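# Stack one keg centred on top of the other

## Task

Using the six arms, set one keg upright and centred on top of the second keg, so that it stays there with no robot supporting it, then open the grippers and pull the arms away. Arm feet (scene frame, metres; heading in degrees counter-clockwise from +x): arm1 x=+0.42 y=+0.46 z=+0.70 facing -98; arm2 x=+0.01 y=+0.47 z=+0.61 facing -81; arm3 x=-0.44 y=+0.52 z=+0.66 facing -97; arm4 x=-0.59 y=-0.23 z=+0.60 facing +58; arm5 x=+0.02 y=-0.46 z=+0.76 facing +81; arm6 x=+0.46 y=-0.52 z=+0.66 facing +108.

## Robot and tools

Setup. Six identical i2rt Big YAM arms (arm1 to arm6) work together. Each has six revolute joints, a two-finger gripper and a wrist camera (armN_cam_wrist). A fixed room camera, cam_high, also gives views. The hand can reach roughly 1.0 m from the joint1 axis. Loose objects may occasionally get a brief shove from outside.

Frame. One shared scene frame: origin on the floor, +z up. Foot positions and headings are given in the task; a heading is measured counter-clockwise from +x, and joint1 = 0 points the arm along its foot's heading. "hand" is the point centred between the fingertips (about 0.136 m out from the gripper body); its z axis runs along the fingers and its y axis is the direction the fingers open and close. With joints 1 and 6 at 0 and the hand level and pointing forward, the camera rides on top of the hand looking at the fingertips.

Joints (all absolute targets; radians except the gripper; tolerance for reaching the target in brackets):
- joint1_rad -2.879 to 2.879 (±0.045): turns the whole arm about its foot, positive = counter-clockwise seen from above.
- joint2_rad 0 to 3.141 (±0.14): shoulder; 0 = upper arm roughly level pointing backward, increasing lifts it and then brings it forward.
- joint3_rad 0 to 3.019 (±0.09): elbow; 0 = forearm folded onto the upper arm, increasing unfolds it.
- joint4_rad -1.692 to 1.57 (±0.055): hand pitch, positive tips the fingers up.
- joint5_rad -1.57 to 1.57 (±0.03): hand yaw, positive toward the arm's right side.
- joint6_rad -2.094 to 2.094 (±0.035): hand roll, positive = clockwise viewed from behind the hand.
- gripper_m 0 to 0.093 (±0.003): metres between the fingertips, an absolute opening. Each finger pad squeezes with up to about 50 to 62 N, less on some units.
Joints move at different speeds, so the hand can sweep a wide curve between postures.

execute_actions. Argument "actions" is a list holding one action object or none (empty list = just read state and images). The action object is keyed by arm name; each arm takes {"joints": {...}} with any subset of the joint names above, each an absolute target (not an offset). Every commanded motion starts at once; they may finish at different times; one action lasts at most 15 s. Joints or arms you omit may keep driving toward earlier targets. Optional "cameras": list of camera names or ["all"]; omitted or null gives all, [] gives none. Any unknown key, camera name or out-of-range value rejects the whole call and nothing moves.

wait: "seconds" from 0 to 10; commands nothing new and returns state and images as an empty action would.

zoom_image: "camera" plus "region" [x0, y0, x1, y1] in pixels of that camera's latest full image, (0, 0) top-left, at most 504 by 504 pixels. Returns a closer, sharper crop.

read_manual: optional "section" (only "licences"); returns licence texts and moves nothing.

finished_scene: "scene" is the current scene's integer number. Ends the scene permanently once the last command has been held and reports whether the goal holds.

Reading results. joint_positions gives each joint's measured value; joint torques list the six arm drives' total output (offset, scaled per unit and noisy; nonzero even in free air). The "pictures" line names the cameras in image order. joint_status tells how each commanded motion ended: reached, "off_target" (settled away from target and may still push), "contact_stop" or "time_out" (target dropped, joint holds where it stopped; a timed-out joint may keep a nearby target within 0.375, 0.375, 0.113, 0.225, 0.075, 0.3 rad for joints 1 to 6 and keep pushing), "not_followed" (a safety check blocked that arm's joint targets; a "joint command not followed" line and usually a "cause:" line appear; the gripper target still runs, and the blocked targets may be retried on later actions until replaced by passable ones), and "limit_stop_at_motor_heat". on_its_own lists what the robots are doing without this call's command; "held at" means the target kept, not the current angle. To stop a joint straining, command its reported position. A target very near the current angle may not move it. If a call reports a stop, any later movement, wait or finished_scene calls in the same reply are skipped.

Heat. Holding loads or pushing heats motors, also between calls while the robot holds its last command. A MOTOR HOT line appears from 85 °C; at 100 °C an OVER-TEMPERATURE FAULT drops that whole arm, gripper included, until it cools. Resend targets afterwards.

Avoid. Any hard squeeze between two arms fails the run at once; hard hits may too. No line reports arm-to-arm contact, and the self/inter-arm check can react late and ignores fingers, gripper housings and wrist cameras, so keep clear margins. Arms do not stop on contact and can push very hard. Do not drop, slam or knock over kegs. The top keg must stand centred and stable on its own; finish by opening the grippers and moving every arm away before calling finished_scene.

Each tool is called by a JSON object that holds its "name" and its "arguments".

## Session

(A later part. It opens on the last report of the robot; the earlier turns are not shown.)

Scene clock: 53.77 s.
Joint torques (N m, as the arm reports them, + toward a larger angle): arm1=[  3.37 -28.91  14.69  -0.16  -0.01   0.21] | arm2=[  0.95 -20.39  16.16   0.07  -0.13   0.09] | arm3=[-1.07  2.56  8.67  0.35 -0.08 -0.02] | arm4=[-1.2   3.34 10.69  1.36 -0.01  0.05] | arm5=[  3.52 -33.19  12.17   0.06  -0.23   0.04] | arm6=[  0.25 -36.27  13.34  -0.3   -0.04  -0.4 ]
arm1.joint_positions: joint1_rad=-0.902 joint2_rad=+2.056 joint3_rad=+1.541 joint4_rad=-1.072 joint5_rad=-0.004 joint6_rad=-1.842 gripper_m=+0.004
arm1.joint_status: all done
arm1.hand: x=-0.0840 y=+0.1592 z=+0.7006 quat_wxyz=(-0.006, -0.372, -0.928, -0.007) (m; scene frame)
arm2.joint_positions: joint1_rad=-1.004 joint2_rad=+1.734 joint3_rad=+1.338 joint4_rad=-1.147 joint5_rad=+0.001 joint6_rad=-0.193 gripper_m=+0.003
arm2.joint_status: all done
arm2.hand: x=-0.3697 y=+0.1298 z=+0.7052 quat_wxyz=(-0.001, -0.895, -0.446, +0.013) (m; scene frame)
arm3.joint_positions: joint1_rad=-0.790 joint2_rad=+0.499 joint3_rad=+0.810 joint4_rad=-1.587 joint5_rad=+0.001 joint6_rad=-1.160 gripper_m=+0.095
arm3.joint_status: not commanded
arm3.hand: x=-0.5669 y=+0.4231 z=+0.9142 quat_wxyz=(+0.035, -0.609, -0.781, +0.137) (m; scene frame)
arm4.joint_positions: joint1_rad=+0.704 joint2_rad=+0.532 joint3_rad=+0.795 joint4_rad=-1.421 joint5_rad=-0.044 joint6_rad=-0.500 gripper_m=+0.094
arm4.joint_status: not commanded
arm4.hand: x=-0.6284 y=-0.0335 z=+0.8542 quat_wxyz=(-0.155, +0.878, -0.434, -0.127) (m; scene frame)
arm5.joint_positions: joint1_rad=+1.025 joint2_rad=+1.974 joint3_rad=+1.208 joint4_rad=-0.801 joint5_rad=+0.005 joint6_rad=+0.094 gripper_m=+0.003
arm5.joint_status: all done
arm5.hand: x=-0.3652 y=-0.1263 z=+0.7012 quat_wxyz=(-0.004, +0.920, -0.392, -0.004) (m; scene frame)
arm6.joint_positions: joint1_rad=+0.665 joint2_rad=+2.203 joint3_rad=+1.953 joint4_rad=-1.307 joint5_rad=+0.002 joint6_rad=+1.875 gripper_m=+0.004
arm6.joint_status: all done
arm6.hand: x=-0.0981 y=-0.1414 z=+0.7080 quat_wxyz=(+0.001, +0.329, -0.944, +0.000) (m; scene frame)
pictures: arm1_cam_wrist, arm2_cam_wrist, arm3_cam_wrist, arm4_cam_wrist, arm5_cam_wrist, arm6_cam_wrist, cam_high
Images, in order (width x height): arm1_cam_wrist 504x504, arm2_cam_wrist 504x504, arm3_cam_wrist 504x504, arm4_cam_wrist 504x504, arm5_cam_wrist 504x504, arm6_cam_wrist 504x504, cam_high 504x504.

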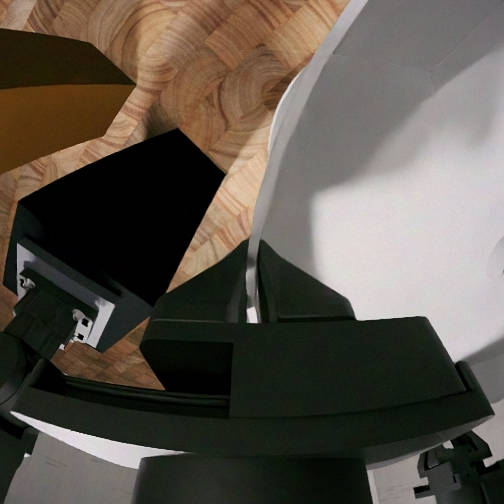

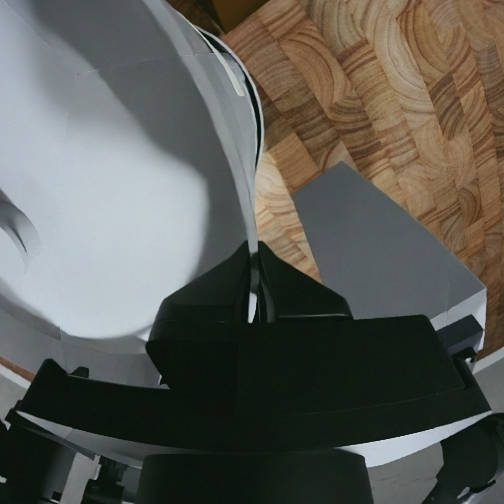

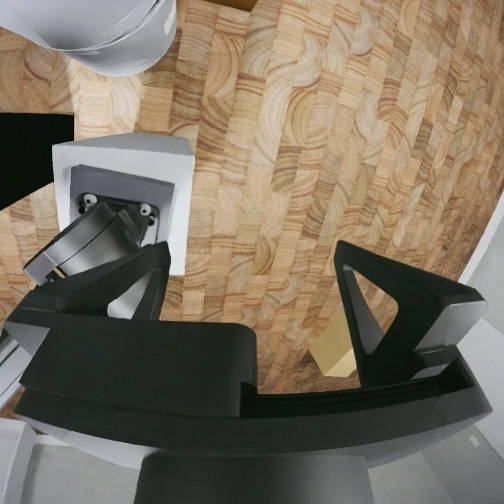

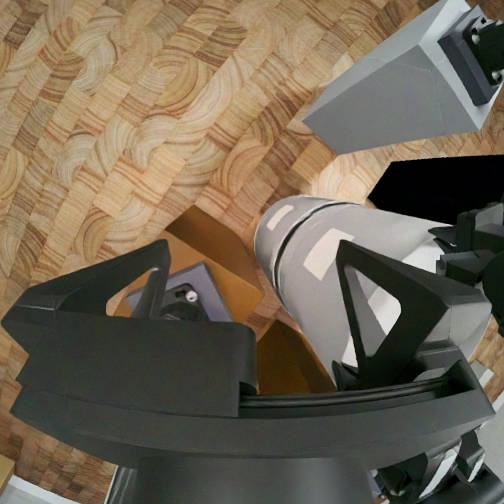

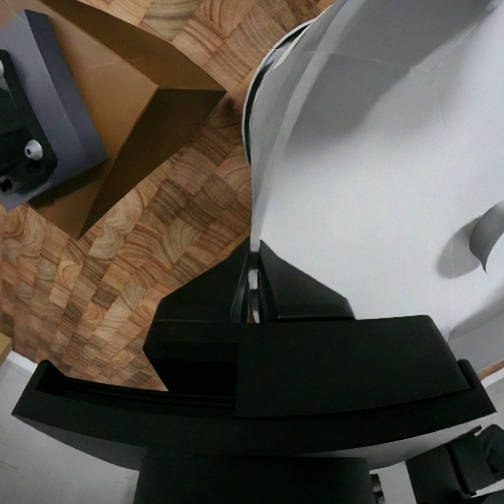

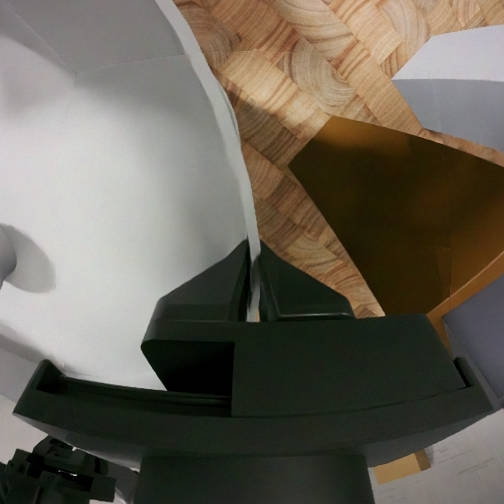

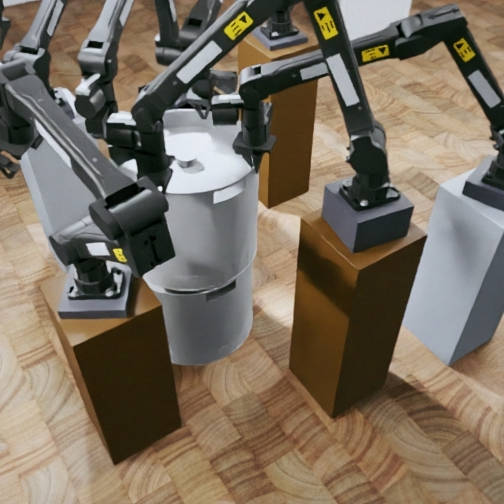

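{"name": "execute_actions", "arguments": {"actions": [{"arm1":{"joints":{"joint1_rad":-0.9,"joint2_rad":1.945,"joint3_rad":1.71,"joint4_rad":-1.07}},"arm2":{"joints":{"joint1_rad":-1.02,"joint2_rad":1.663,"joint3_rad":1.475,"joint4_rad":-1.17}},"arm5":{"joints":{"joint1_rad":1.05,"joint2_rad":1.868,"joint3_rad":1.335,"joint4_rad":-0.81}},"arm6":{"joints":{"joint1_rad":0.675,"joint2_rad":2.115,"joint3_rad":2.13,"joint4_rad":-1.32}}}]}}

Scene clock: 57.03 s.
Joint torques (N m, as the arm reports them, + toward a larger angle): arm1=[  0.97 -27.3   16.45  -0.22  -0.01   0.21] | arm2=[ -2.06 -19.46  19.79  -0.26  -0.07   0.09] | arm3=[-1.04  2.54  8.67  0.35 -0.08 -0.02] | arm4=[-1.15  3.31 10.69  1.4  -0.01  0.04] | arm5=[  3.69 -32.84  17.89  -0.12  -0.22   0.08] | arm6=[  0.84 -33.52  17.29  -0.63   0.    -0.42]
arm1.joint_positions: joint1_rad=-0.903 joint2_rad=+2.059 joint3_rad=+1.544 joint4_rad=-1.071 joint5_rad=-0.004 joint6_rad=-1.841 gripper_m=+0.004
arm1.joint_status: joint3_rad time_out (moved +0.003 of +0.169); the others done
arm1.on_its_own: joint3_rad reads +1.544 and still pushes toward +1.656 since a time_out
arm1.hand: x=-0.0854 y=+0.1592 z=+0.6996 quat_wxyz=(-0.006, -0.373, -0.928, -0.007) (m; scene frame)
arm2.joint_positions: joint1_rad=-1.006 joint2_rad=+1.739 joint3_rad=+1.341 joint4_rad=-1.147 joint5_rad=-0.001 joint6_rad=-0.193 gripper_m=+0.003
arm2.joint_status: joint3_rad time_out (moved +0.003 of +0.137); the others done
arm2.on_its_own: joint3_rad reads +1.341 and still pushes toward +1.454 since a time_out
arm2.hand: x=-0.3709 y=+0.1296 z=+0.7039 quat_wxyz=(-0.001, -0.896, -0.445, +0.012) (m; scene frame)
arm3.joint_positions: joint1_rad=-0.790 joint2_rad=+0.499 joint3_rad=+0.810 joint4_rad=-1.587 joint5_rad=+0.001 joint6_rad=-1.160 gripper_m=+0.095
arm3.joint_status: not commanded
arm3.hand: x=-0.5669 y=+0.4231 z=+0.9142 quat_wxyz=(+0.035, -0.609, -0.781, +0.137) (m; scene frame)
arm4.joint_positions: joint1_rad=+0.704 joint2_rad=+0.532 joint3_rad=+0.795 joint4_rad=-1.421 joint5_rad=-0.044 joint6_rad=-0.500 gripper_m=+0.094
arm4.joint_status: not commanded
arm4.hand: x=-0.6284 y=-0.0335 z=+0.8542 quat_wxyz=(-0.155, +0.878, -0.434, -0.127) (m; scene frame)
arm5.joint_positions: joint1_rad=+1.028 joint2_rad=+1.979 joint3_rad=+1.210 joint4_rad=-0.800 joint5_rad=+0.007 joint6_rad=+0.096 gripper_m=+0.003
arm5.joint_status: joint3_rad time_out (moved +0.002 of +0.127); the others done
arm5.on_its_own: joint3_rad reads +1.210 and still pushes toward +1.323 since a time_out
arm5.hand: x=-0.3663 y=-0.1271 z=+0.6992 quat_wxyz=(-0.005, +0.920, -0.391, -0.002) (m; scene frame)
arm6.joint_positions: joint1_rad=+0.667 joint2_rad=+2.211 joint3_rad=+1.959 joint4_rad=-1.311 joint5_rad=+0.003 joint6_rad=+1.877 gripper_m=+0.004
arm6.joint_status: joint3_rad time_out (moved +0.006 of +0.177); the others done
arm6.on_its_own: joint3_rad reads +1.959 and still pushes toward +2.071 since a time_out
arm6.hand: x=-0.0994 y=-0.1422 z=+0.7053 quat_wxyz=(-0.001, +0.330, -0.944, +0.002) (m; scene frame)
pictures: arm1_cam_wrist, arm2_cam_wrist, arm3_cam_wrist, arm4_cam_wrist, arm5_cam_wrist, arm6_cam_wrist, cam_high
Images, in order (width x height): arm1_cam_wrist 504x504, arm2_cam_wrist 504x504, arm3_cam_wrist 504x504, arm4_cam_wrist 504x504, arm5_cam_wrist 504x504, arm6_cam_wrist 504x504, cam_high 504x504.

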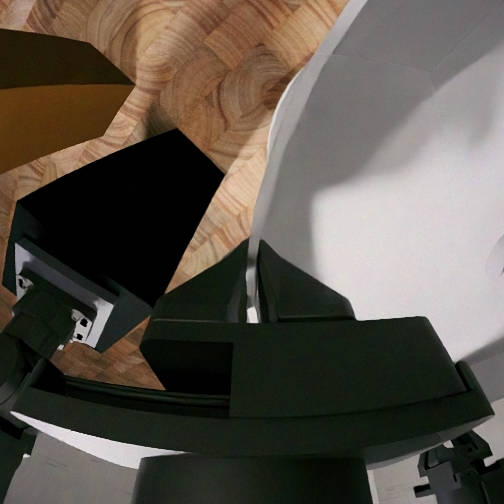

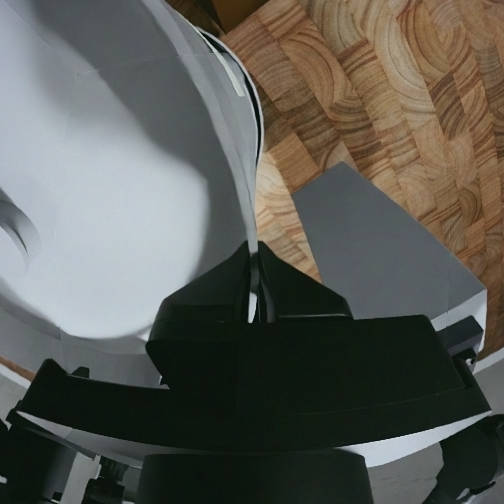

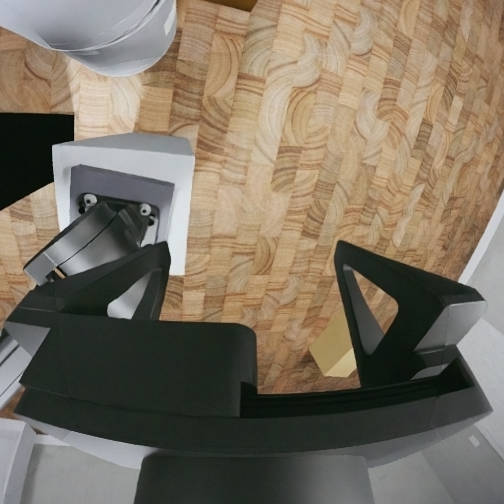

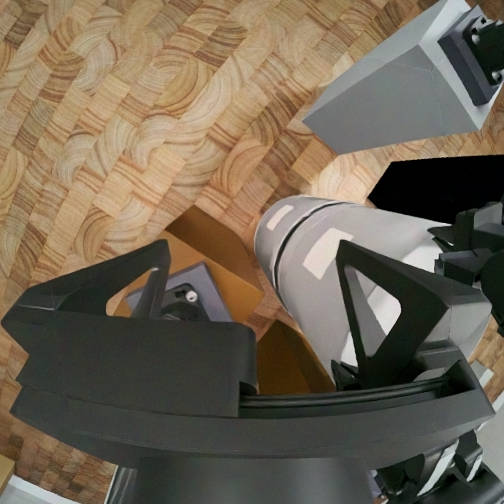

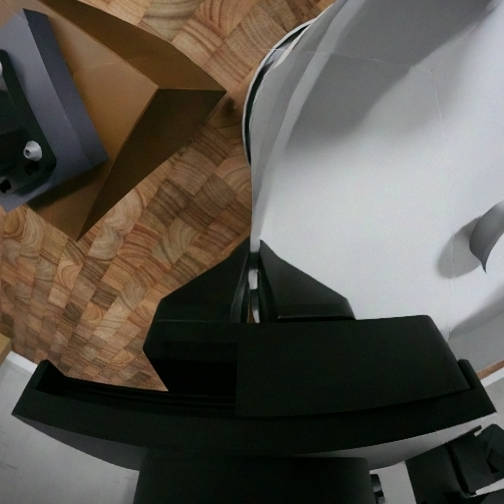

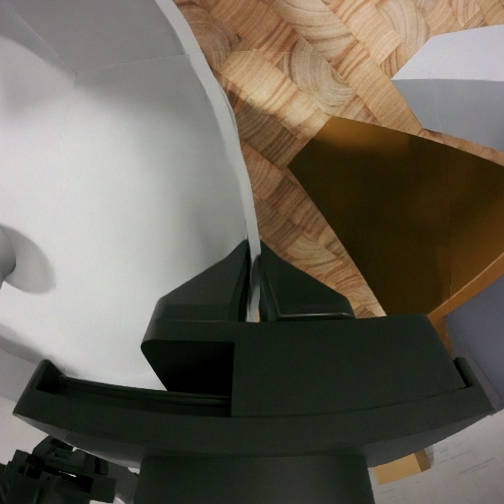

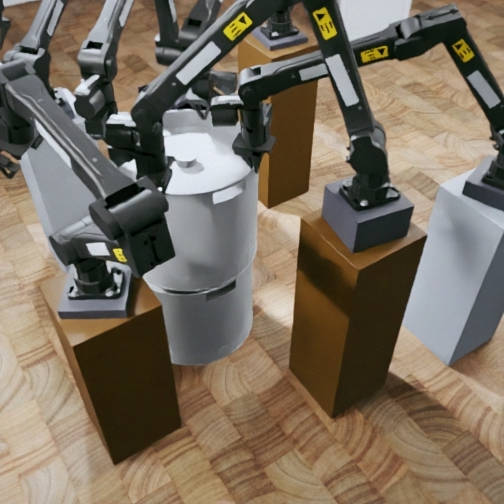

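It's touching. Unload the shoulders and slide.

{"name": "execute_actions", "arguments": {"actions": [{"arm1":{"joints":{"joint1_rad":-0.91,"joint2_rad":1.895,"joint3_rad":1.715,"joint4_rad":-1.05}},"arm2":{"joints":{"joint1_rad":-1.03,"joint2_rad":1.625,"joint3_rad":1.48,"joint4_rad":-1.15}},"arm5":{"joints":{"joint1_rad":1.055,"joint2_rad":1.835,"joint3_rad":1.34,"joint4_rad":-0.79}},"arm6":{"joints":{"joint1_rad":0.68,"joint2_rad":2.07,"joint3_rad":2.14,"joint4_rad":-1.3}}}], "cameras": ["arm1_cam_wrist","arm2_cam_wrist","arm5_cam_wrist","arm6_cam_wrist","cam_high"]}}

Scene clock: 59.97 s.
Joint torques (N m, as the arm reports them, + toward a larger angle): arm1=[  0.55 -31.18  16.45   0.47   0.05   0.2 ] | arm2=[ -2.56 -22.31  19.77   0.27   0.02   0.09] | arm3=[-1.05  2.58  8.68  0.35 -0.08 -0.02] | arm4=[-1.2   3.4  10.7   1.39 -0.02  0.03] | arm5=[  4.23 -35.46  17.82   0.18  -0.32   0.02] | arm6=[  0.68 -37.49  16.83  -0.01  -0.03  -0.45]
arm1.joint_positions: joint1_rad=-0.906 joint2_rad=+2.059 joint3_rad=+1.545 joint4_rad=-1.065 joint5_rad=-0.005 joint6_rad=-1.841 gripper_m=+0.004
arm1.joint_status: joint2_rad time_out (moved +0.000 of -0.164); joint3_rad time_out (moved +0.001 of +0.171); the others done
arm1.on_its_own: joint2_rad reads +2.059 and still pushes toward +1.895 since a time_out; joint3_rad reads +1.545 and still pushes toward +1.657 since a time_out
arm1.hand: x=-0.0874 y=+0.1594 z=+0.6999 quat_wxyz=(-0.005, -0.374, -0.927, -0.004) (m; scene frame)
arm2.joint_positions: joint1_rad=-1.010 joint2_rad=+1.739 joint3_rad=+1.341 joint4_rad=-1.142 joint5_rad=-0.003 joint6_rad=-0.193 gripper_m=+0.003
arm2.joint_status: joint3_rad time_out (moved +0.000 of +0.139); the others done
arm2.on_its_own: joint3_rad reads +1.341 and still pushes toward +1.454 since a time_out
arm2.hand: x=-0.3731 y=+0.1302 z=+0.7039 quat_wxyz=(-0.003, -0.896, -0.443, +0.014) (m; scene frame)
arm3.joint_positions: joint1_rad=-0.790 joint2_rad=+0.499 joint3_rad=+0.810 joint4_rad=-1.587 joint5_rad=+0.001 joint6_rad=-1.160 gripper_m=+0.095
arm3.joint_status: not commanded
arm3.hand: x=-0.5669 y=+0.4231 z=+0.9142 quat_wxyz=(+0.035, -0.609, -0.781, +0.137) (m; scene frame)
arm4.joint_positions: joint1_rad=+0.704 joint2_rad=+0.532 joint3_rad=+0.795 joint4_rad=-1.421 joint5_rad=-0.044 joint6_rad=-0.500 gripper_m=+0.094
arm4.joint_status: not commanded
arm4.hand: x=-0.6284 y=-0.0335 z=+0.8542 quat_wxyz=(-0.155, +0.878, -0.434, -0.127) (m; scene frame)
arm5.joint_positions: joint1_rad=+1.031 joint2_rad=+1.979 joint3_rad=+1.210 joint4_rad=-0.790 joint5_rad=+0.008 joint6_rad=+0.099 gripper_m=+0.003
arm5.joint_status: joint2_rad time_out (moved +0.000 of -0.144); joint3_rad time_out (moved +0.000 of +0.130); the others done
arm5.on_its_own: joint2_rad reads +1.979 and still pushes toward +1.835 since a time_out; joint3_rad reads +1.210 and still pushes toward +1.323 since a time_out
arm5.hand: x=-0.3687 y=-0.1264 z=+0.6992 quat_wxyz=(-0.007, +0.920, -0.391, -0.007) (m; scene frame)
arm6.joint_positions: joint1_rad=+0.669 joint2_rad=+2.211 joint3_rad=+1.962 joint4_rad=-1.307 joint5_rad=+0.004 joint6_rad=+1.879 gripper_m=+0.004
arm6.joint_status: joint2_rad time_out (moved +0.000 of -0.141); joint3_rad time_out (moved +0.003 of +0.181); the others done
arm6.on_its_own: joint2_rad reads +2.211 and still pushes toward +2.070 since a time_out; joint3_rad reads +1.962 and still pushes toward +2.075 since a time_out
arm6.hand: x=-0.1018 y=-0.1421 z=+0.7066 quat_wxyz=(+0.001, +0.330, -0.944, -0.001) (m; scene frame)
pictures: arm1_cam_wrist, arm2_cam_wrist, arm5_cam_wrist, arm6_cam_wrist, cam_high
Images, in order (width x height): arm1_cam_wrist 504x504, arm2_cam_wrist 504x504, arm5_cam_wrist 504x504, arm6_cam_wrist 504x504, cam_high 504x504.

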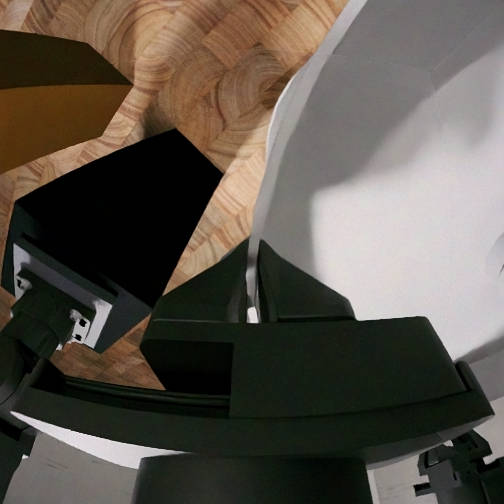

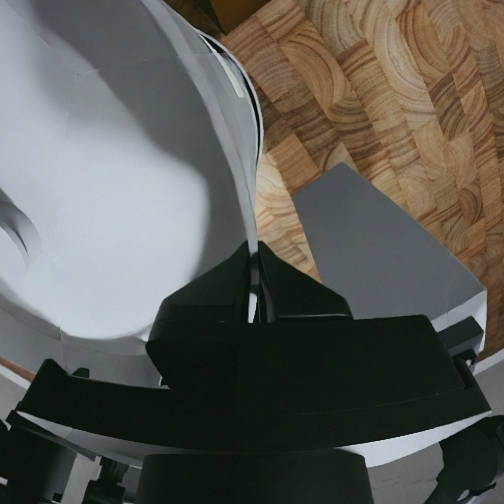

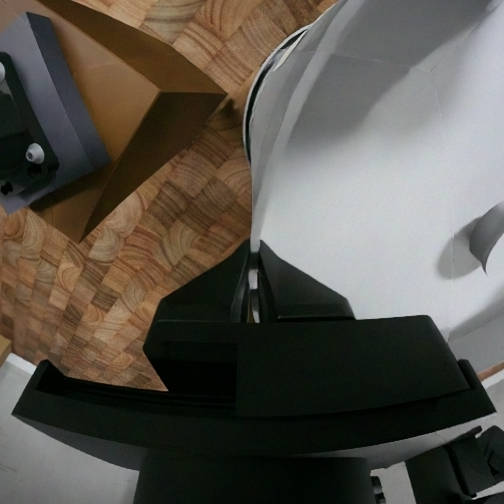

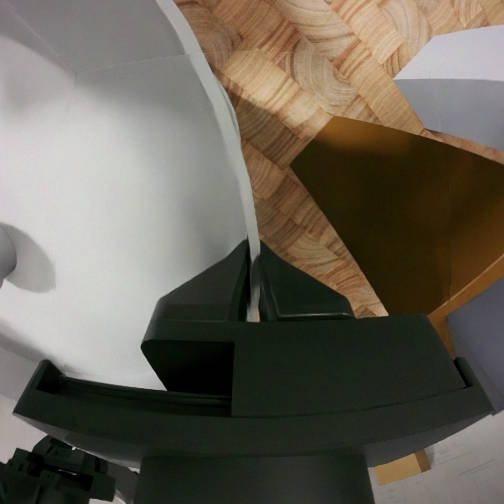

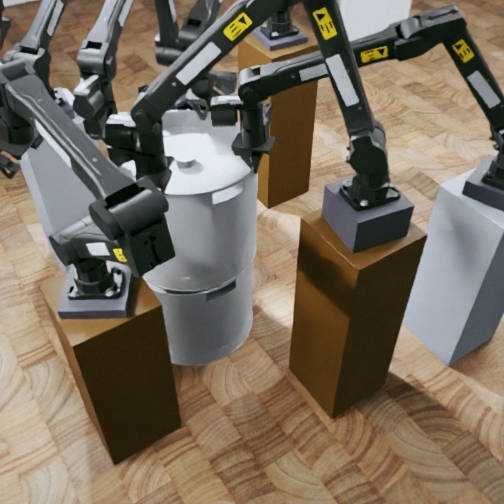

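Probably just stiction; joints 4 and 1 work well.

{"name": "execute_actions", "arguments": {"actions": [{"arm1":{"joints":{"joint1_rad":-0.925,"joint4_rad":-1.0}},"arm2":{"joints":{"joint1_rad":-1.045,"joint4_rad":-1.1}},"arm5":{"joints":{"joint1_rad":1.07,"joint4_rad":-0.74}},"arm6":{"joints":{"joint1_rad":0.692,"joint4_rad":-1.25}}}], "cameras": ["arm1_cam_wrist","arm2_cam_wrist","arm5_cam_wrist","arm6_cam_wrist","cam_high"]}}

Scene clock: 61.73 s.
Joint torques (N m, as the arm reports them, + toward a larger angle): arm1=[  0.17 -30.82  16.61   1.59   0.22   0.28] | arm2=[ -2.63 -22.42  19.81   0.91   0.09   0.2 ] | arm3=[-0.99  2.55  8.67  0.34 -0.08 -0.03] | arm4=[-1.19  3.24 10.67  1.35 -0.01  0.04] | arm5=[  3.95 -36.04  17.83   1.26  -0.49  -0.08] | arm6=[  1.89 -37.94  17.1    0.72  -0.29  -0.57]
arm1.joint_positions: joint1_rad=-0.917 joint2_rad=+2.056 joint3_rad=+1.545 joint4_rad=-1.036 joint5_rad=-0.010 joint6_rad=-1.848 gripper_m=+0.003
arm1.joint_status: all done
arm1.on_its_own: joint2_rad reads +2.056 and still pushes toward +1.895 since a time_out; joint3_rad reads +1.545 and still pushes toward +1.657 since a time_out
arm1.hand: x=-0.0969 y=+0.1606 z=+0.7016 quat_wxyz=(+0.003, -0.376, -0.927, +0.011) (m; scene frame)
arm2.joint_positions: joint1_rad=-1.024 joint2_rad=+1.739 joint3_rad=+1.341 joint4_rad=-1.110 joint5_rad=-0.005 joint6_rad=-0.204 gripper_m=+0.003
arm2.joint_status: all done
arm2.on_its_own: joint3_rad reads +1.341 and still pushes toward +1.454 since a time_out
arm2.hand: x=-0.3833 y=+0.1299 z=+0.7043 quat_wxyz=(-0.008, -0.897, -0.442, +0.030) (m; scene frame)
arm3.joint_positions: joint1_rad=-0.790 joint2_rad=+0.499 joint3_rad=+0.810 joint4_rad=-1.587 joint5_rad=+0.001 joint6_rad=-1.160 gripper_m=+0.095
arm3.joint_status: not commanded
arm3.hand: x=-0.5669 y=+0.4231 z=+0.9142 quat_wxyz=(+0.035, -0.609, -0.781, +0.137) (m; scene frame)
arm4.joint_positions: joint1_rad=+0.704 joint2_rad=+0.532 joint3_rad=+0.795 joint4_rad=-1.421 joint5_rad=-0.044 joint6_rad=-0.500 gripper_m=+0.094
arm4.joint_status: not commanded
arm4.hand: x=-0.6284 y=-0.0335 z=+0.8542 quat_wxyz=(-0.155, +0.878, -0.434, -0.127) (m; scene frame)
arm5.joint_positions: joint1_rad=+1.043 joint2_rad=+1.979 joint3_rad=+1.210 joint4_rad=-0.757 joint5_rad=+0.011 joint6_rad=+0.107 gripper_m=+0.003
arm5.joint_status: all done
arm5.on_its_own: joint2_rad reads +1.979 and still pushes toward +1.835 since a time_out; joint3_rad reads +1.210 and still pushes toward +1.323 since a time_out
arm5.hand: x=-0.3785 y=-0.1253 z=+0.6995 quat_wxyz=(-0.013, +0.920, -0.390, -0.022) (m; scene frame)
arm6.joint_positions: joint1_rad=+0.677 joint2_rad=+2.211 joint3_rad=+1.962 joint4_rad=-1.277 joint5_rad=+0.009 joint6_rad=+1.892 gripper_m=+0.003
arm6.joint_status: all done
arm6.on_its_own: joint2_rad reads +2.211 and still pushes toward +2.070 since a time_out; joint3_rad reads +1.962 and still pushes toward +2.075 since a time_out
arm6.hand: x=-0.1102 y=-0.1415 z=+0.7067 quat_wxyz=(+0.008, +0.327, -0.945, -0.015) (m; scene frame)
pictures: arm1_cam_wrist, arm2_cam_wrist, arm5_cam_wrist, arm6_cam_wrist, cam_high
Images, in order (width x height): arm1_cam_wrist 504x504, arm2_cam_wrist 504x504, arm5_cam_wrist 504x504, arm6_cam_wrist 504x504, cam_high 504x504.

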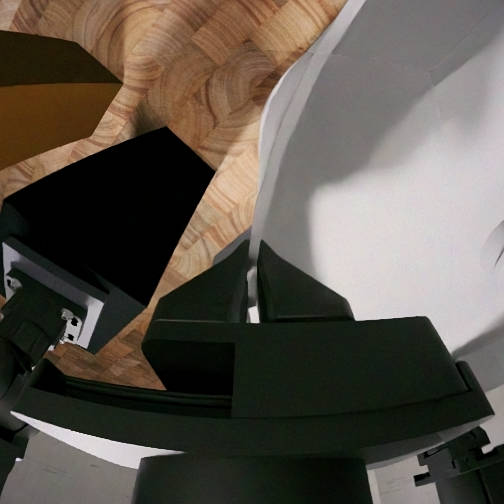

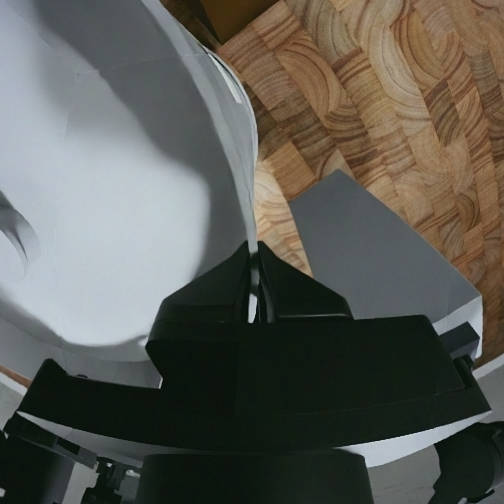

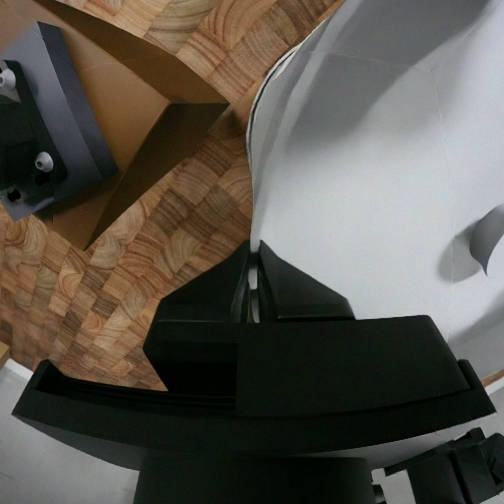

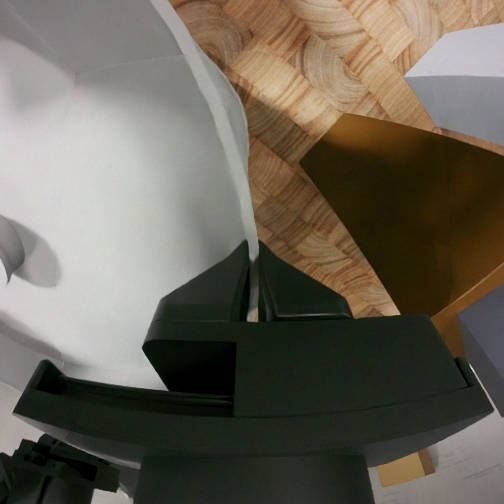

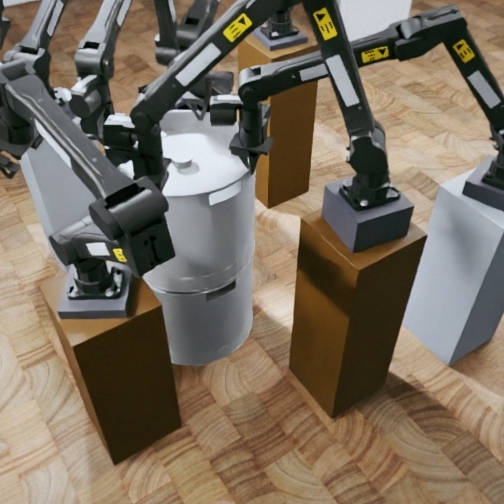

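Lower with shoulders only.

{"name": "execute_actions", "arguments": {"actions": [{"arm1":{"joints":{"joint2_rad":1.98}},"arm2":{"joints":{"joint2_rad":1.695}},"arm5":{"joints":{"joint2_rad":1.905}},"arm6":{"joints":{"joint2_rad":2.14}}}], "cameras": ["arm1_cam_wrist","arm2_cam_wrist","arm5_cam_wrist","arm6_cam_wrist","cam_high"]}}

Scene clock: 63.10 s.
Joint torques (N m, as the arm reports them, + toward a larger angle): arm1=[  0.55 -24.74  16.56   1.11   0.25   0.3 ] | arm2=[ -2.49 -18.04  19.77   0.6    0.09   0.21] | arm3=[-1.07  2.61  8.68  0.34 -0.08 -0.02] | arm4=[-1.2   3.29 10.69  1.37 -0.02  0.04] | arm5=[  3.18 -30.77  17.78   0.79  -0.47  -0.09] | arm6=[  0.8  -31.73  17.03   0.58  -0.23  -0.68]
arm1.joint_positions: joint1_rad=-0.918 joint2_rad=+2.057 joint3_rad=+1.545 joint4_rad=-1.024 joint5_rad=-0.010 joint6_rad=-1.850 gripper_m=+0.003
arm1.joint_status: all done
arm1.on_its_own: joint3_rad reads +1.545 and still pushes toward +1.657 since a time_out
arm1.hand: x=-0.0998 y=+0.1600 z=+0.7015 quat_wxyz=(+0.007, -0.376, -0.927, +0.015) (m; scene frame)
arm2.joint_positions: joint1_rad=-1.027 joint2_rad=+1.749 joint3_rad=+1.342 joint4_rad=-1.101 joint5_rad=-0.004 joint6_rad=-0.205 gripper_m=+0.003
arm2.joint_status: all done
arm2.on_its_own: joint3_rad reads +1.342 and still pushes toward +1.454 since a time_out
arm2.hand: x=-0.3860 y=+0.1298 z=+0.6996 quat_wxyz=(-0.007, -0.897, -0.441, +0.030) (m; scene frame)
arm3.joint_positions: joint1_rad=-0.790 joint2_rad=+0.499 joint3_rad=+0.810 joint4_rad=-1.587 joint5_rad=+0.001 joint6_rad=-1.160 gripper_m=+0.095
arm3.joint_status: not commanded
arm3.hand: x=-0.5669 y=+0.4231 z=+0.9142 quat_wxyz=(+0.035, -0.609, -0.781, +0.137) (m; scene frame)
arm4.joint_positions: joint1_rad=+0.704 joint2_rad=+0.532 joint3_rad=+0.795 joint4_rad=-1.421 joint5_rad=-0.044 joint6_rad=-0.500 gripper_m=+0.094
arm4.joint_status: not commanded
arm4.hand: x=-0.6284 y=-0.0335 z=+0.8542 quat_wxyz=(-0.155, +0.878, -0.434, -0.127) (m; scene frame)
arm5.joint_positions: joint1_rad=+1.048 joint2_rad=+1.989 joint3_rad=+1.211 joint4_rad=-0.748 joint5_rad=+0.011 joint6_rad=+0.111 gripper_m=+0.003
arm5.joint_status: all done
arm5.on_its_own: joint3_rad reads +1.211 and still pushes toward +1.323 since a time_out
arm5.hand: x=-0.3811 y=-0.1272 z=+0.6950 quat_wxyz=(-0.013, +0.921, -0.389, -0.022) (m; scene frame)
arm6.joint_positions: joint1_rad=+0.680 joint2_rad=+2.211 joint3_rad=+1.962 joint4_rad=-1.267 joint5_rad=+0.009 joint6_rad=+1.899 gripper_m=+0.003
arm6.joint_status: all done
arm6.on_its_own: joint3_rad reads +1.962 and still pushes toward +2.075 since a time_out
arm6.hand: x=-0.1137 y=-0.1423 z=+0.7068 quat_wxyz=(+0.011, +0.325, -0.945, -0.019) (m; scene frame)
pictures: arm1_cam_wrist, arm2_cam_wrist, arm5_cam_wrist, arm6_cam_wrist, cam_high
Images, in order (width x height): arm1_cam_wrist 504x504, arm2_cam_wrist 504x504, arm5_cam_wrist 504x504, arm6_cam_wrist 504x504, cam_high 504x504.

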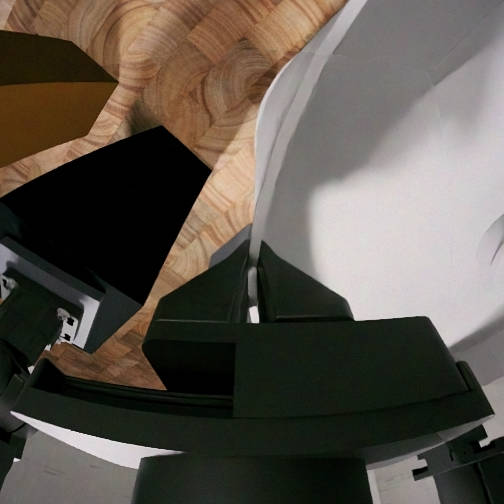

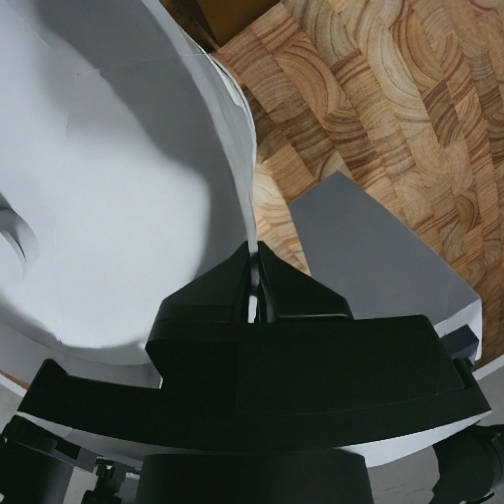

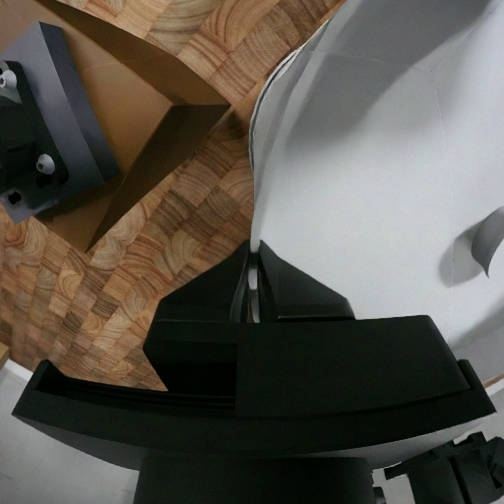

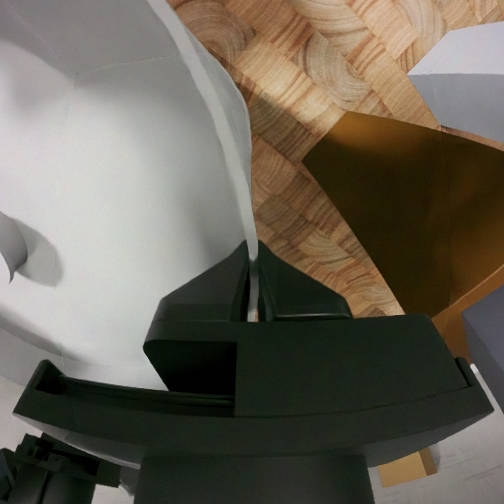

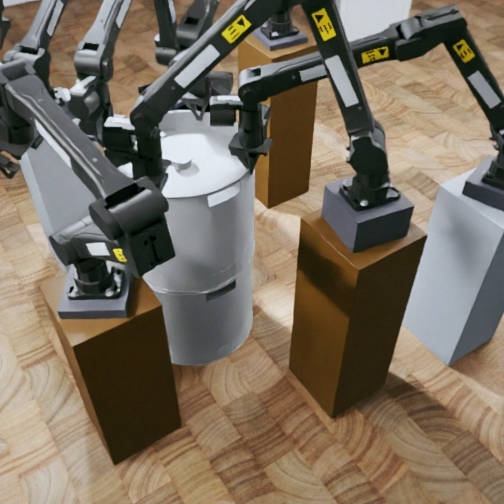

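{"name": "execute_actions", "arguments": {"actions": [{"arm1":{"joints":{"joint1_rad":-0.918,"joint2_rad":2.057,"joint3_rad":1.55,"joint4_rad":-1.02}},"arm2":{"joints":{"joint1_rad":-1.027,"joint2_rad":1.755,"joint3_rad":1.347,"joint4_rad":-1.1}},"arm5":{"joints":{"joint1_rad":1.048,"joint2_rad":1.99,"joint3_rad":1.215,"joint4_rad":-0.745}},"arm6":{"joints":{"joint1_rad":0.68,"joint2_rad":2.211,"joint3_rad":1.97,"joint4_rad":-1.265,"joint6_rad":1.89}}}], "cameras": []}}

{"name": "execute_actions", "arguments": {"actions": [{"arm1":{"joints":{"gripper_m":0.05}},"arm2":{"joints":{"gripper_m":0.05}},"arm5":{"joints":{"gripper_m":0.05}},"arm6":{"joints":{"gripper_m":0.05}}}], "cameras": ["cam_high"]}}

{"name": "execute_actions", "arguments": {"actions": [{"arm1":{"joints":{"joint2_rad":1.6}},"arm2":{"joints":{"joint2_rad":1.3}},"arm5":{"joints":{"joint2_rad":1.6,"joint4_rad":-0.85}},"arm6":{"joints":{"joint2_rad":1.75}}}], "cameras": ["cam_high","arm4_cam_wrist","arm1_cam_wrist"]}}

Scene clock: 65.57 s.
Joint torques (N m, as the arm reports them, + toward a larger angle): arm1=[  0.72 -18.99   8.33   0.03   0.12   0.28] | arm2=[ -1.02 -14.26  10.66   0.48  -0.08   0.2 ] | arm3=[-1.08  2.56  8.68  0.34 -0.08 -0.02] | arm4=[-1.04  3.48 10.68  1.39 -0.01  0.03] | arm5=[  2.24 -22.73   7.97   0.44  -0.19  -0.16] | arm6=[  0.33 -25.28   8.49  -0.21  -0.15  -0.25]
arm1.joint_positions: joint1_rad=-0.918 joint2_rad=+2.061 joint3_rad=+1.545 joint4_rad=-1.022 joint5_rad=-0.007 joint6_rad=-1.850 gripper_m=+0.003
arm1.joint_status: all done
arm1.hand: x=-0.1000 y=+0.1604 z=+0.6991 quat_wxyz=(+0.007, -0.376, -0.927, +0.013) (m; scene frame)
arm2.joint_positions: joint1_rad=-1.027 joint2_rad=+1.756 joint3_rad=+1.342 joint4_rad=-1.096 joint5_rad=-0.001 joint6_rad=-0.205 gripper_m=+0.003
arm2.joint_status: all done
arm2.hand: x=-0.3871 y=+0.1296 z=+0.6961 quat_wxyz=(-0.006, -0.897, -0.441, +0.029) (m; scene frame)
arm3.joint_positions: joint1_rad=-0.790 joint2_rad=+0.499 joint3_rad=+0.810 joint4_rad=-1.587 joint5_rad=+0.001 joint6_rad=-1.160 gripper_m=+0.095
arm3.joint_status: not commanded
arm3.hand: x=-0.5669 y=+0.4231 z=+0.9142 quat_wxyz=(+0.035, -0.609, -0.781, +0.137) (m; scene frame)
arm4.joint_positions: joint1_rad=+0.704 joint2_rad=+0.532 joint3_rad=+0.795 joint4_rad=-1.421 joint5_rad=-0.044 joint6_rad=-0.500 gripper_m=+0.094
arm4.joint_status: not commanded
arm4.hand: x=-0.6284 y=-0.0335 z=+0.8542 quat_wxyz=(-0.155, +0.878, -0.434, -0.127) (m; scene frame)
arm5.joint_positions: joint1_rad=+1.049 joint2_rad=+1.997 joint3_rad=+1.211 joint4_rad=-0.745 joint5_rad=+0.004 joint6_rad=+0.113 gripper_m=+0.003
arm5.joint_status: all done
arm5.hand: x=-0.3811 y=-0.1288 z=+0.6907 quat_wxyz=(-0.009, +0.921, -0.390, -0.020) (m; scene frame)
arm6.joint_positions: joint1_rad=+0.682 joint2_rad=+2.215 joint3_rad=+1.962 joint4_rad=-1.265 joint5_rad=+0.007 joint6_rad=+1.911 gripper_m=+0.003
arm6.joint_status: all done
arm6.hand: x=-0.1144 y=-0.1433 z=+0.7038 quat_wxyz=(+0.012, +0.320, -0.947, -0.017) (m; scene frame)
pictures: none
No camera images: the call's "cameras" was empty. Leave "cameras" out to get every camera's image.

Scene clock: 66.40 s.
Joint torques (N m, as the arm reports them, + toward a larger angle): arm1=[  0.86 -18.79   8.27  -0.02  -0.05   0.25] | arm2=[ -1.   -14.39  10.64   0.43  -0.19   0.19] | arm3=[-1.08  2.54  8.68  0.35 -0.08 -0.03] | arm4=[-1.28  3.36 10.67  1.39 -0.02  0.03] | arm5=[  0.93 -22.73   8.33   0.45   0.07  -0.13] | arm6=[  0.61 -25.31   8.38  -0.36   0.13  -0.13]
arm1.joint_positions: joint1_rad=-0.918 joint2_rad=+2.058 joint3_rad=+1.545 joint4_rad=-1.022 joint5_rad=-0.003 joint6_rad=-1.844 gripper_m=+0.050
arm1.joint_status: all done
arm1.hand: x=-0.1007 y=+0.1609 z=+0.7004 quat_wxyz=(+0.009, -0.379, -0.925, +0.013) (m; scene frame)
arm2.joint_positions: joint1_rad=-1.027 joint2_rad=+1.756 joint3_rad=+1.342 joint4_rad=-1.096 joint5_rad=+0.002 joint6_rad=-0.203 gripper_m=+0.050
arm2.joint_status: all done
arm2.hand: x=-0.3874 y=+0.1300 z=+0.6963 quat_wxyz=(-0.004, -0.898, -0.440, +0.029) (m; scene frame)
arm3.joint_positions: joint1_rad=-0.790 joint2_rad=+0.499 joint3_rad=+0.810 joint4_rad=-1.587 joint5_rad=+0.001 joint6_rad=-1.160 gripper_m=+0.095
arm3.joint_status: not commanded
arm3.hand: x=-0.5669 y=+0.4231 z=+0.9142 quat_wxyz=(+0.035, -0.609, -0.781, +0.137) (m; scene frame)
arm4.joint_positions: joint1_rad=+0.704 joint2_rad=+0.532 joint3_rad=+0.795 joint4_rad=-1.421 joint5_rad=-0.044 joint6_rad=-0.500 gripper_m=+0.094
arm4.joint_status: not commanded
arm4.hand: x=-0.6284 y=-0.0335 z=+0.8542 quat_wxyz=(-0.155, +0.878, -0.434, -0.127) (m; scene frame)
arm5.joint_positions: joint1_rad=+1.049 joint2_rad=+1.995 joint3_rad=+1.211 joint4_rad=-0.745 joint5_rad=-0.001 joint6_rad=+0.109 gripper_m=+0.050
arm5.joint_status: all done
arm5.hand: x=-0.3822 y=-0.1293 z=+0.6920 quat_wxyz=(-0.007, +0.922, -0.388, -0.022) (m; scene frame)
arm6.joint_positions: joint1_rad=+0.682 joint2_rad=+2.215 joint3_rad=+1.962 joint4_rad=-1.265 joint5_rad=+0.002 joint6_rad=+1.902 gripper_m=+0.050
arm6.joint_status: all done
arm6.hand: x=-0.1149 y=-0.1440 z=+0.7038 quat_wxyz=(+0.014, +0.325, -0.946, -0.015) (m; scene frame)
pictures: cam_high
Images, in order (width x height): cam_high 504x504.

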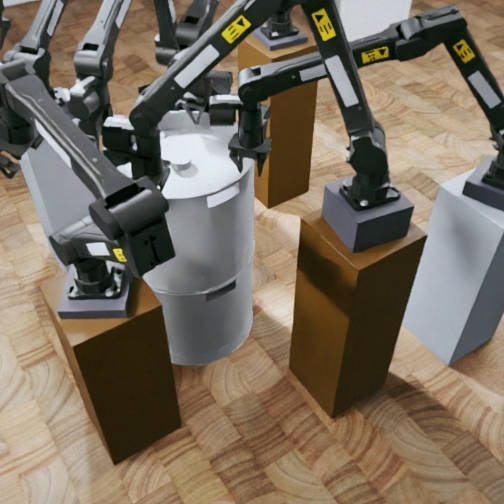

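Scene clock: 68.17 s.
Joint torques (N m, as the arm reports them, + toward a larger angle): arm1=[  1.01 -13.77  10.83   0.98  -0.06   0.27] | arm2=[-0.96 -7.01 13.1   1.19 -0.19  0.2 ] | arm3=[-1.05  2.51  8.68  0.35 -0.08 -0.02] | arm4=[-1.14  3.41 10.69  1.37 -0.01  0.03] | arm5=[  1.82 -17.64  11.33   0.48   0.04  -0.11] | arm6=[ -0.34 -19.69   9.77   0.52   0.02  -0.14]
arm1.joint_positions: joint1_rad=-0.918 joint2_rad=+1.590 joint3_rad=+1.540 joint4_rad=-1.022 joint5_rad=-0.002 joint6_rad=-1.843 gripper_m=+0.050
arm1.joint_status: all done
arm1.hand: x=-0.0974 y=+0.1623 z=+0.9737 quat_wxyz=(+0.150, -0.367, -0.897, +0.194) (m; scene frame)
arm2.joint_positions: joint1_rad=-1.027 joint2_rad=+1.279 joint3_rad=+1.335 joint4_rad=-1.096 joint5_rad=+0.002 joint6_rad=-0.203 gripper_m=+0.050
arm2.joint_status: all done
arm2.hand: x=-0.3574 y=+0.1542 z=+0.9274 quat_wxyz=(-0.062, -0.867, -0.425, +0.254) (m; scene frame)
arm3.joint_positions: joint1_rad=-0.790 joint2_rad=+0.499 joint3_rad=+0.810 joint4_rad=-1.587 joint5_rad=+0.001 joint6_rad=-1.160 gripper_m=+0.095
arm3.joint_status: not commanded
arm3.hand: x=-0.5669 y=+0.4231 z=+0.9142 quat_wxyz=(+0.035, -0.609, -0.781, +0.137) (m; scene frame)
arm4.joint_positions: joint1_rad=+0.704 joint2_rad=+0.532 joint3_rad=+0.795 joint4_rad=-1.421 joint5_rad=-0.044 joint6_rad=-0.500 gripper_m=+0.094
arm4.joint_status: not commanded
arm4.hand: x=-0.6284 y=-0.0335 z=+0.8542 quat_wxyz=(-0.155, +0.878, -0.434, -0.127) (m; scene frame)
arm5.joint_positions: joint1_rad=+1.049 joint2_rad=+1.583 joint3_rad=+1.211 joint4_rad=-0.839 joint5_rad=-0.001 joint6_rad=+0.109 gripper_m=+0.050
arm5.joint_status: all done
arm5.hand: x=-0.3943 y=-0.1197 z=+0.8989 quat_wxyz=(-0.052, +0.907, -0.381, -0.174) (m; scene frame)
arm6.joint_positions: joint1_rad=+0.682 joint2_rad=+1.751 joint3_rad=+1.958 joint4_rad=-1.265 joint5_rad=+0.001 joint6_rad=+1.901 gripper_m=+0.050
arm6.joint_status: all done
arm6.hand: x=-0.0877 y=-0.1604 z=+1.0076 quat_wxyz=(+0.153, +0.315, -0.916, -0.194) (m; scene frame)
pictures: arm1_cam_wrist, arm4_cam_wrist, cam_high
Images, in order (width x height): arm1_cam_wrist 504x504, arm4_cam_wrist 504x504, cam_high 504x504.

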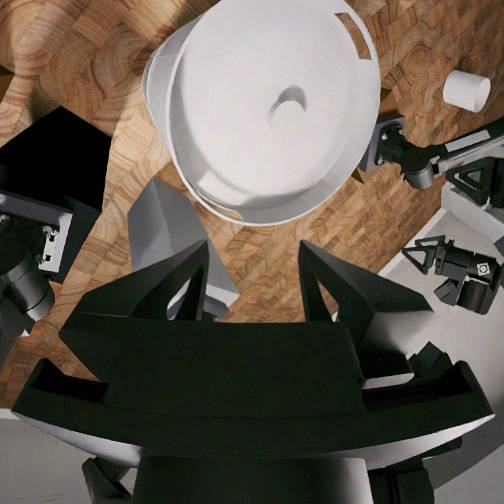

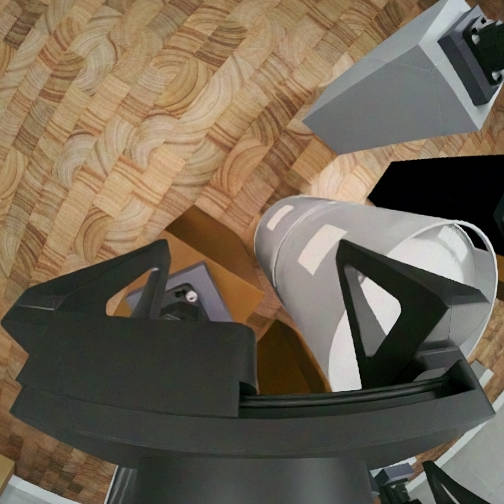

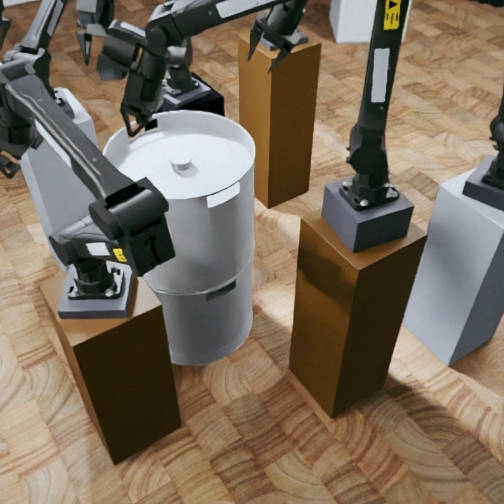

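{"name": "finished_scene", "arguments": {"scene": 1}}

The scene is finished: the task was done.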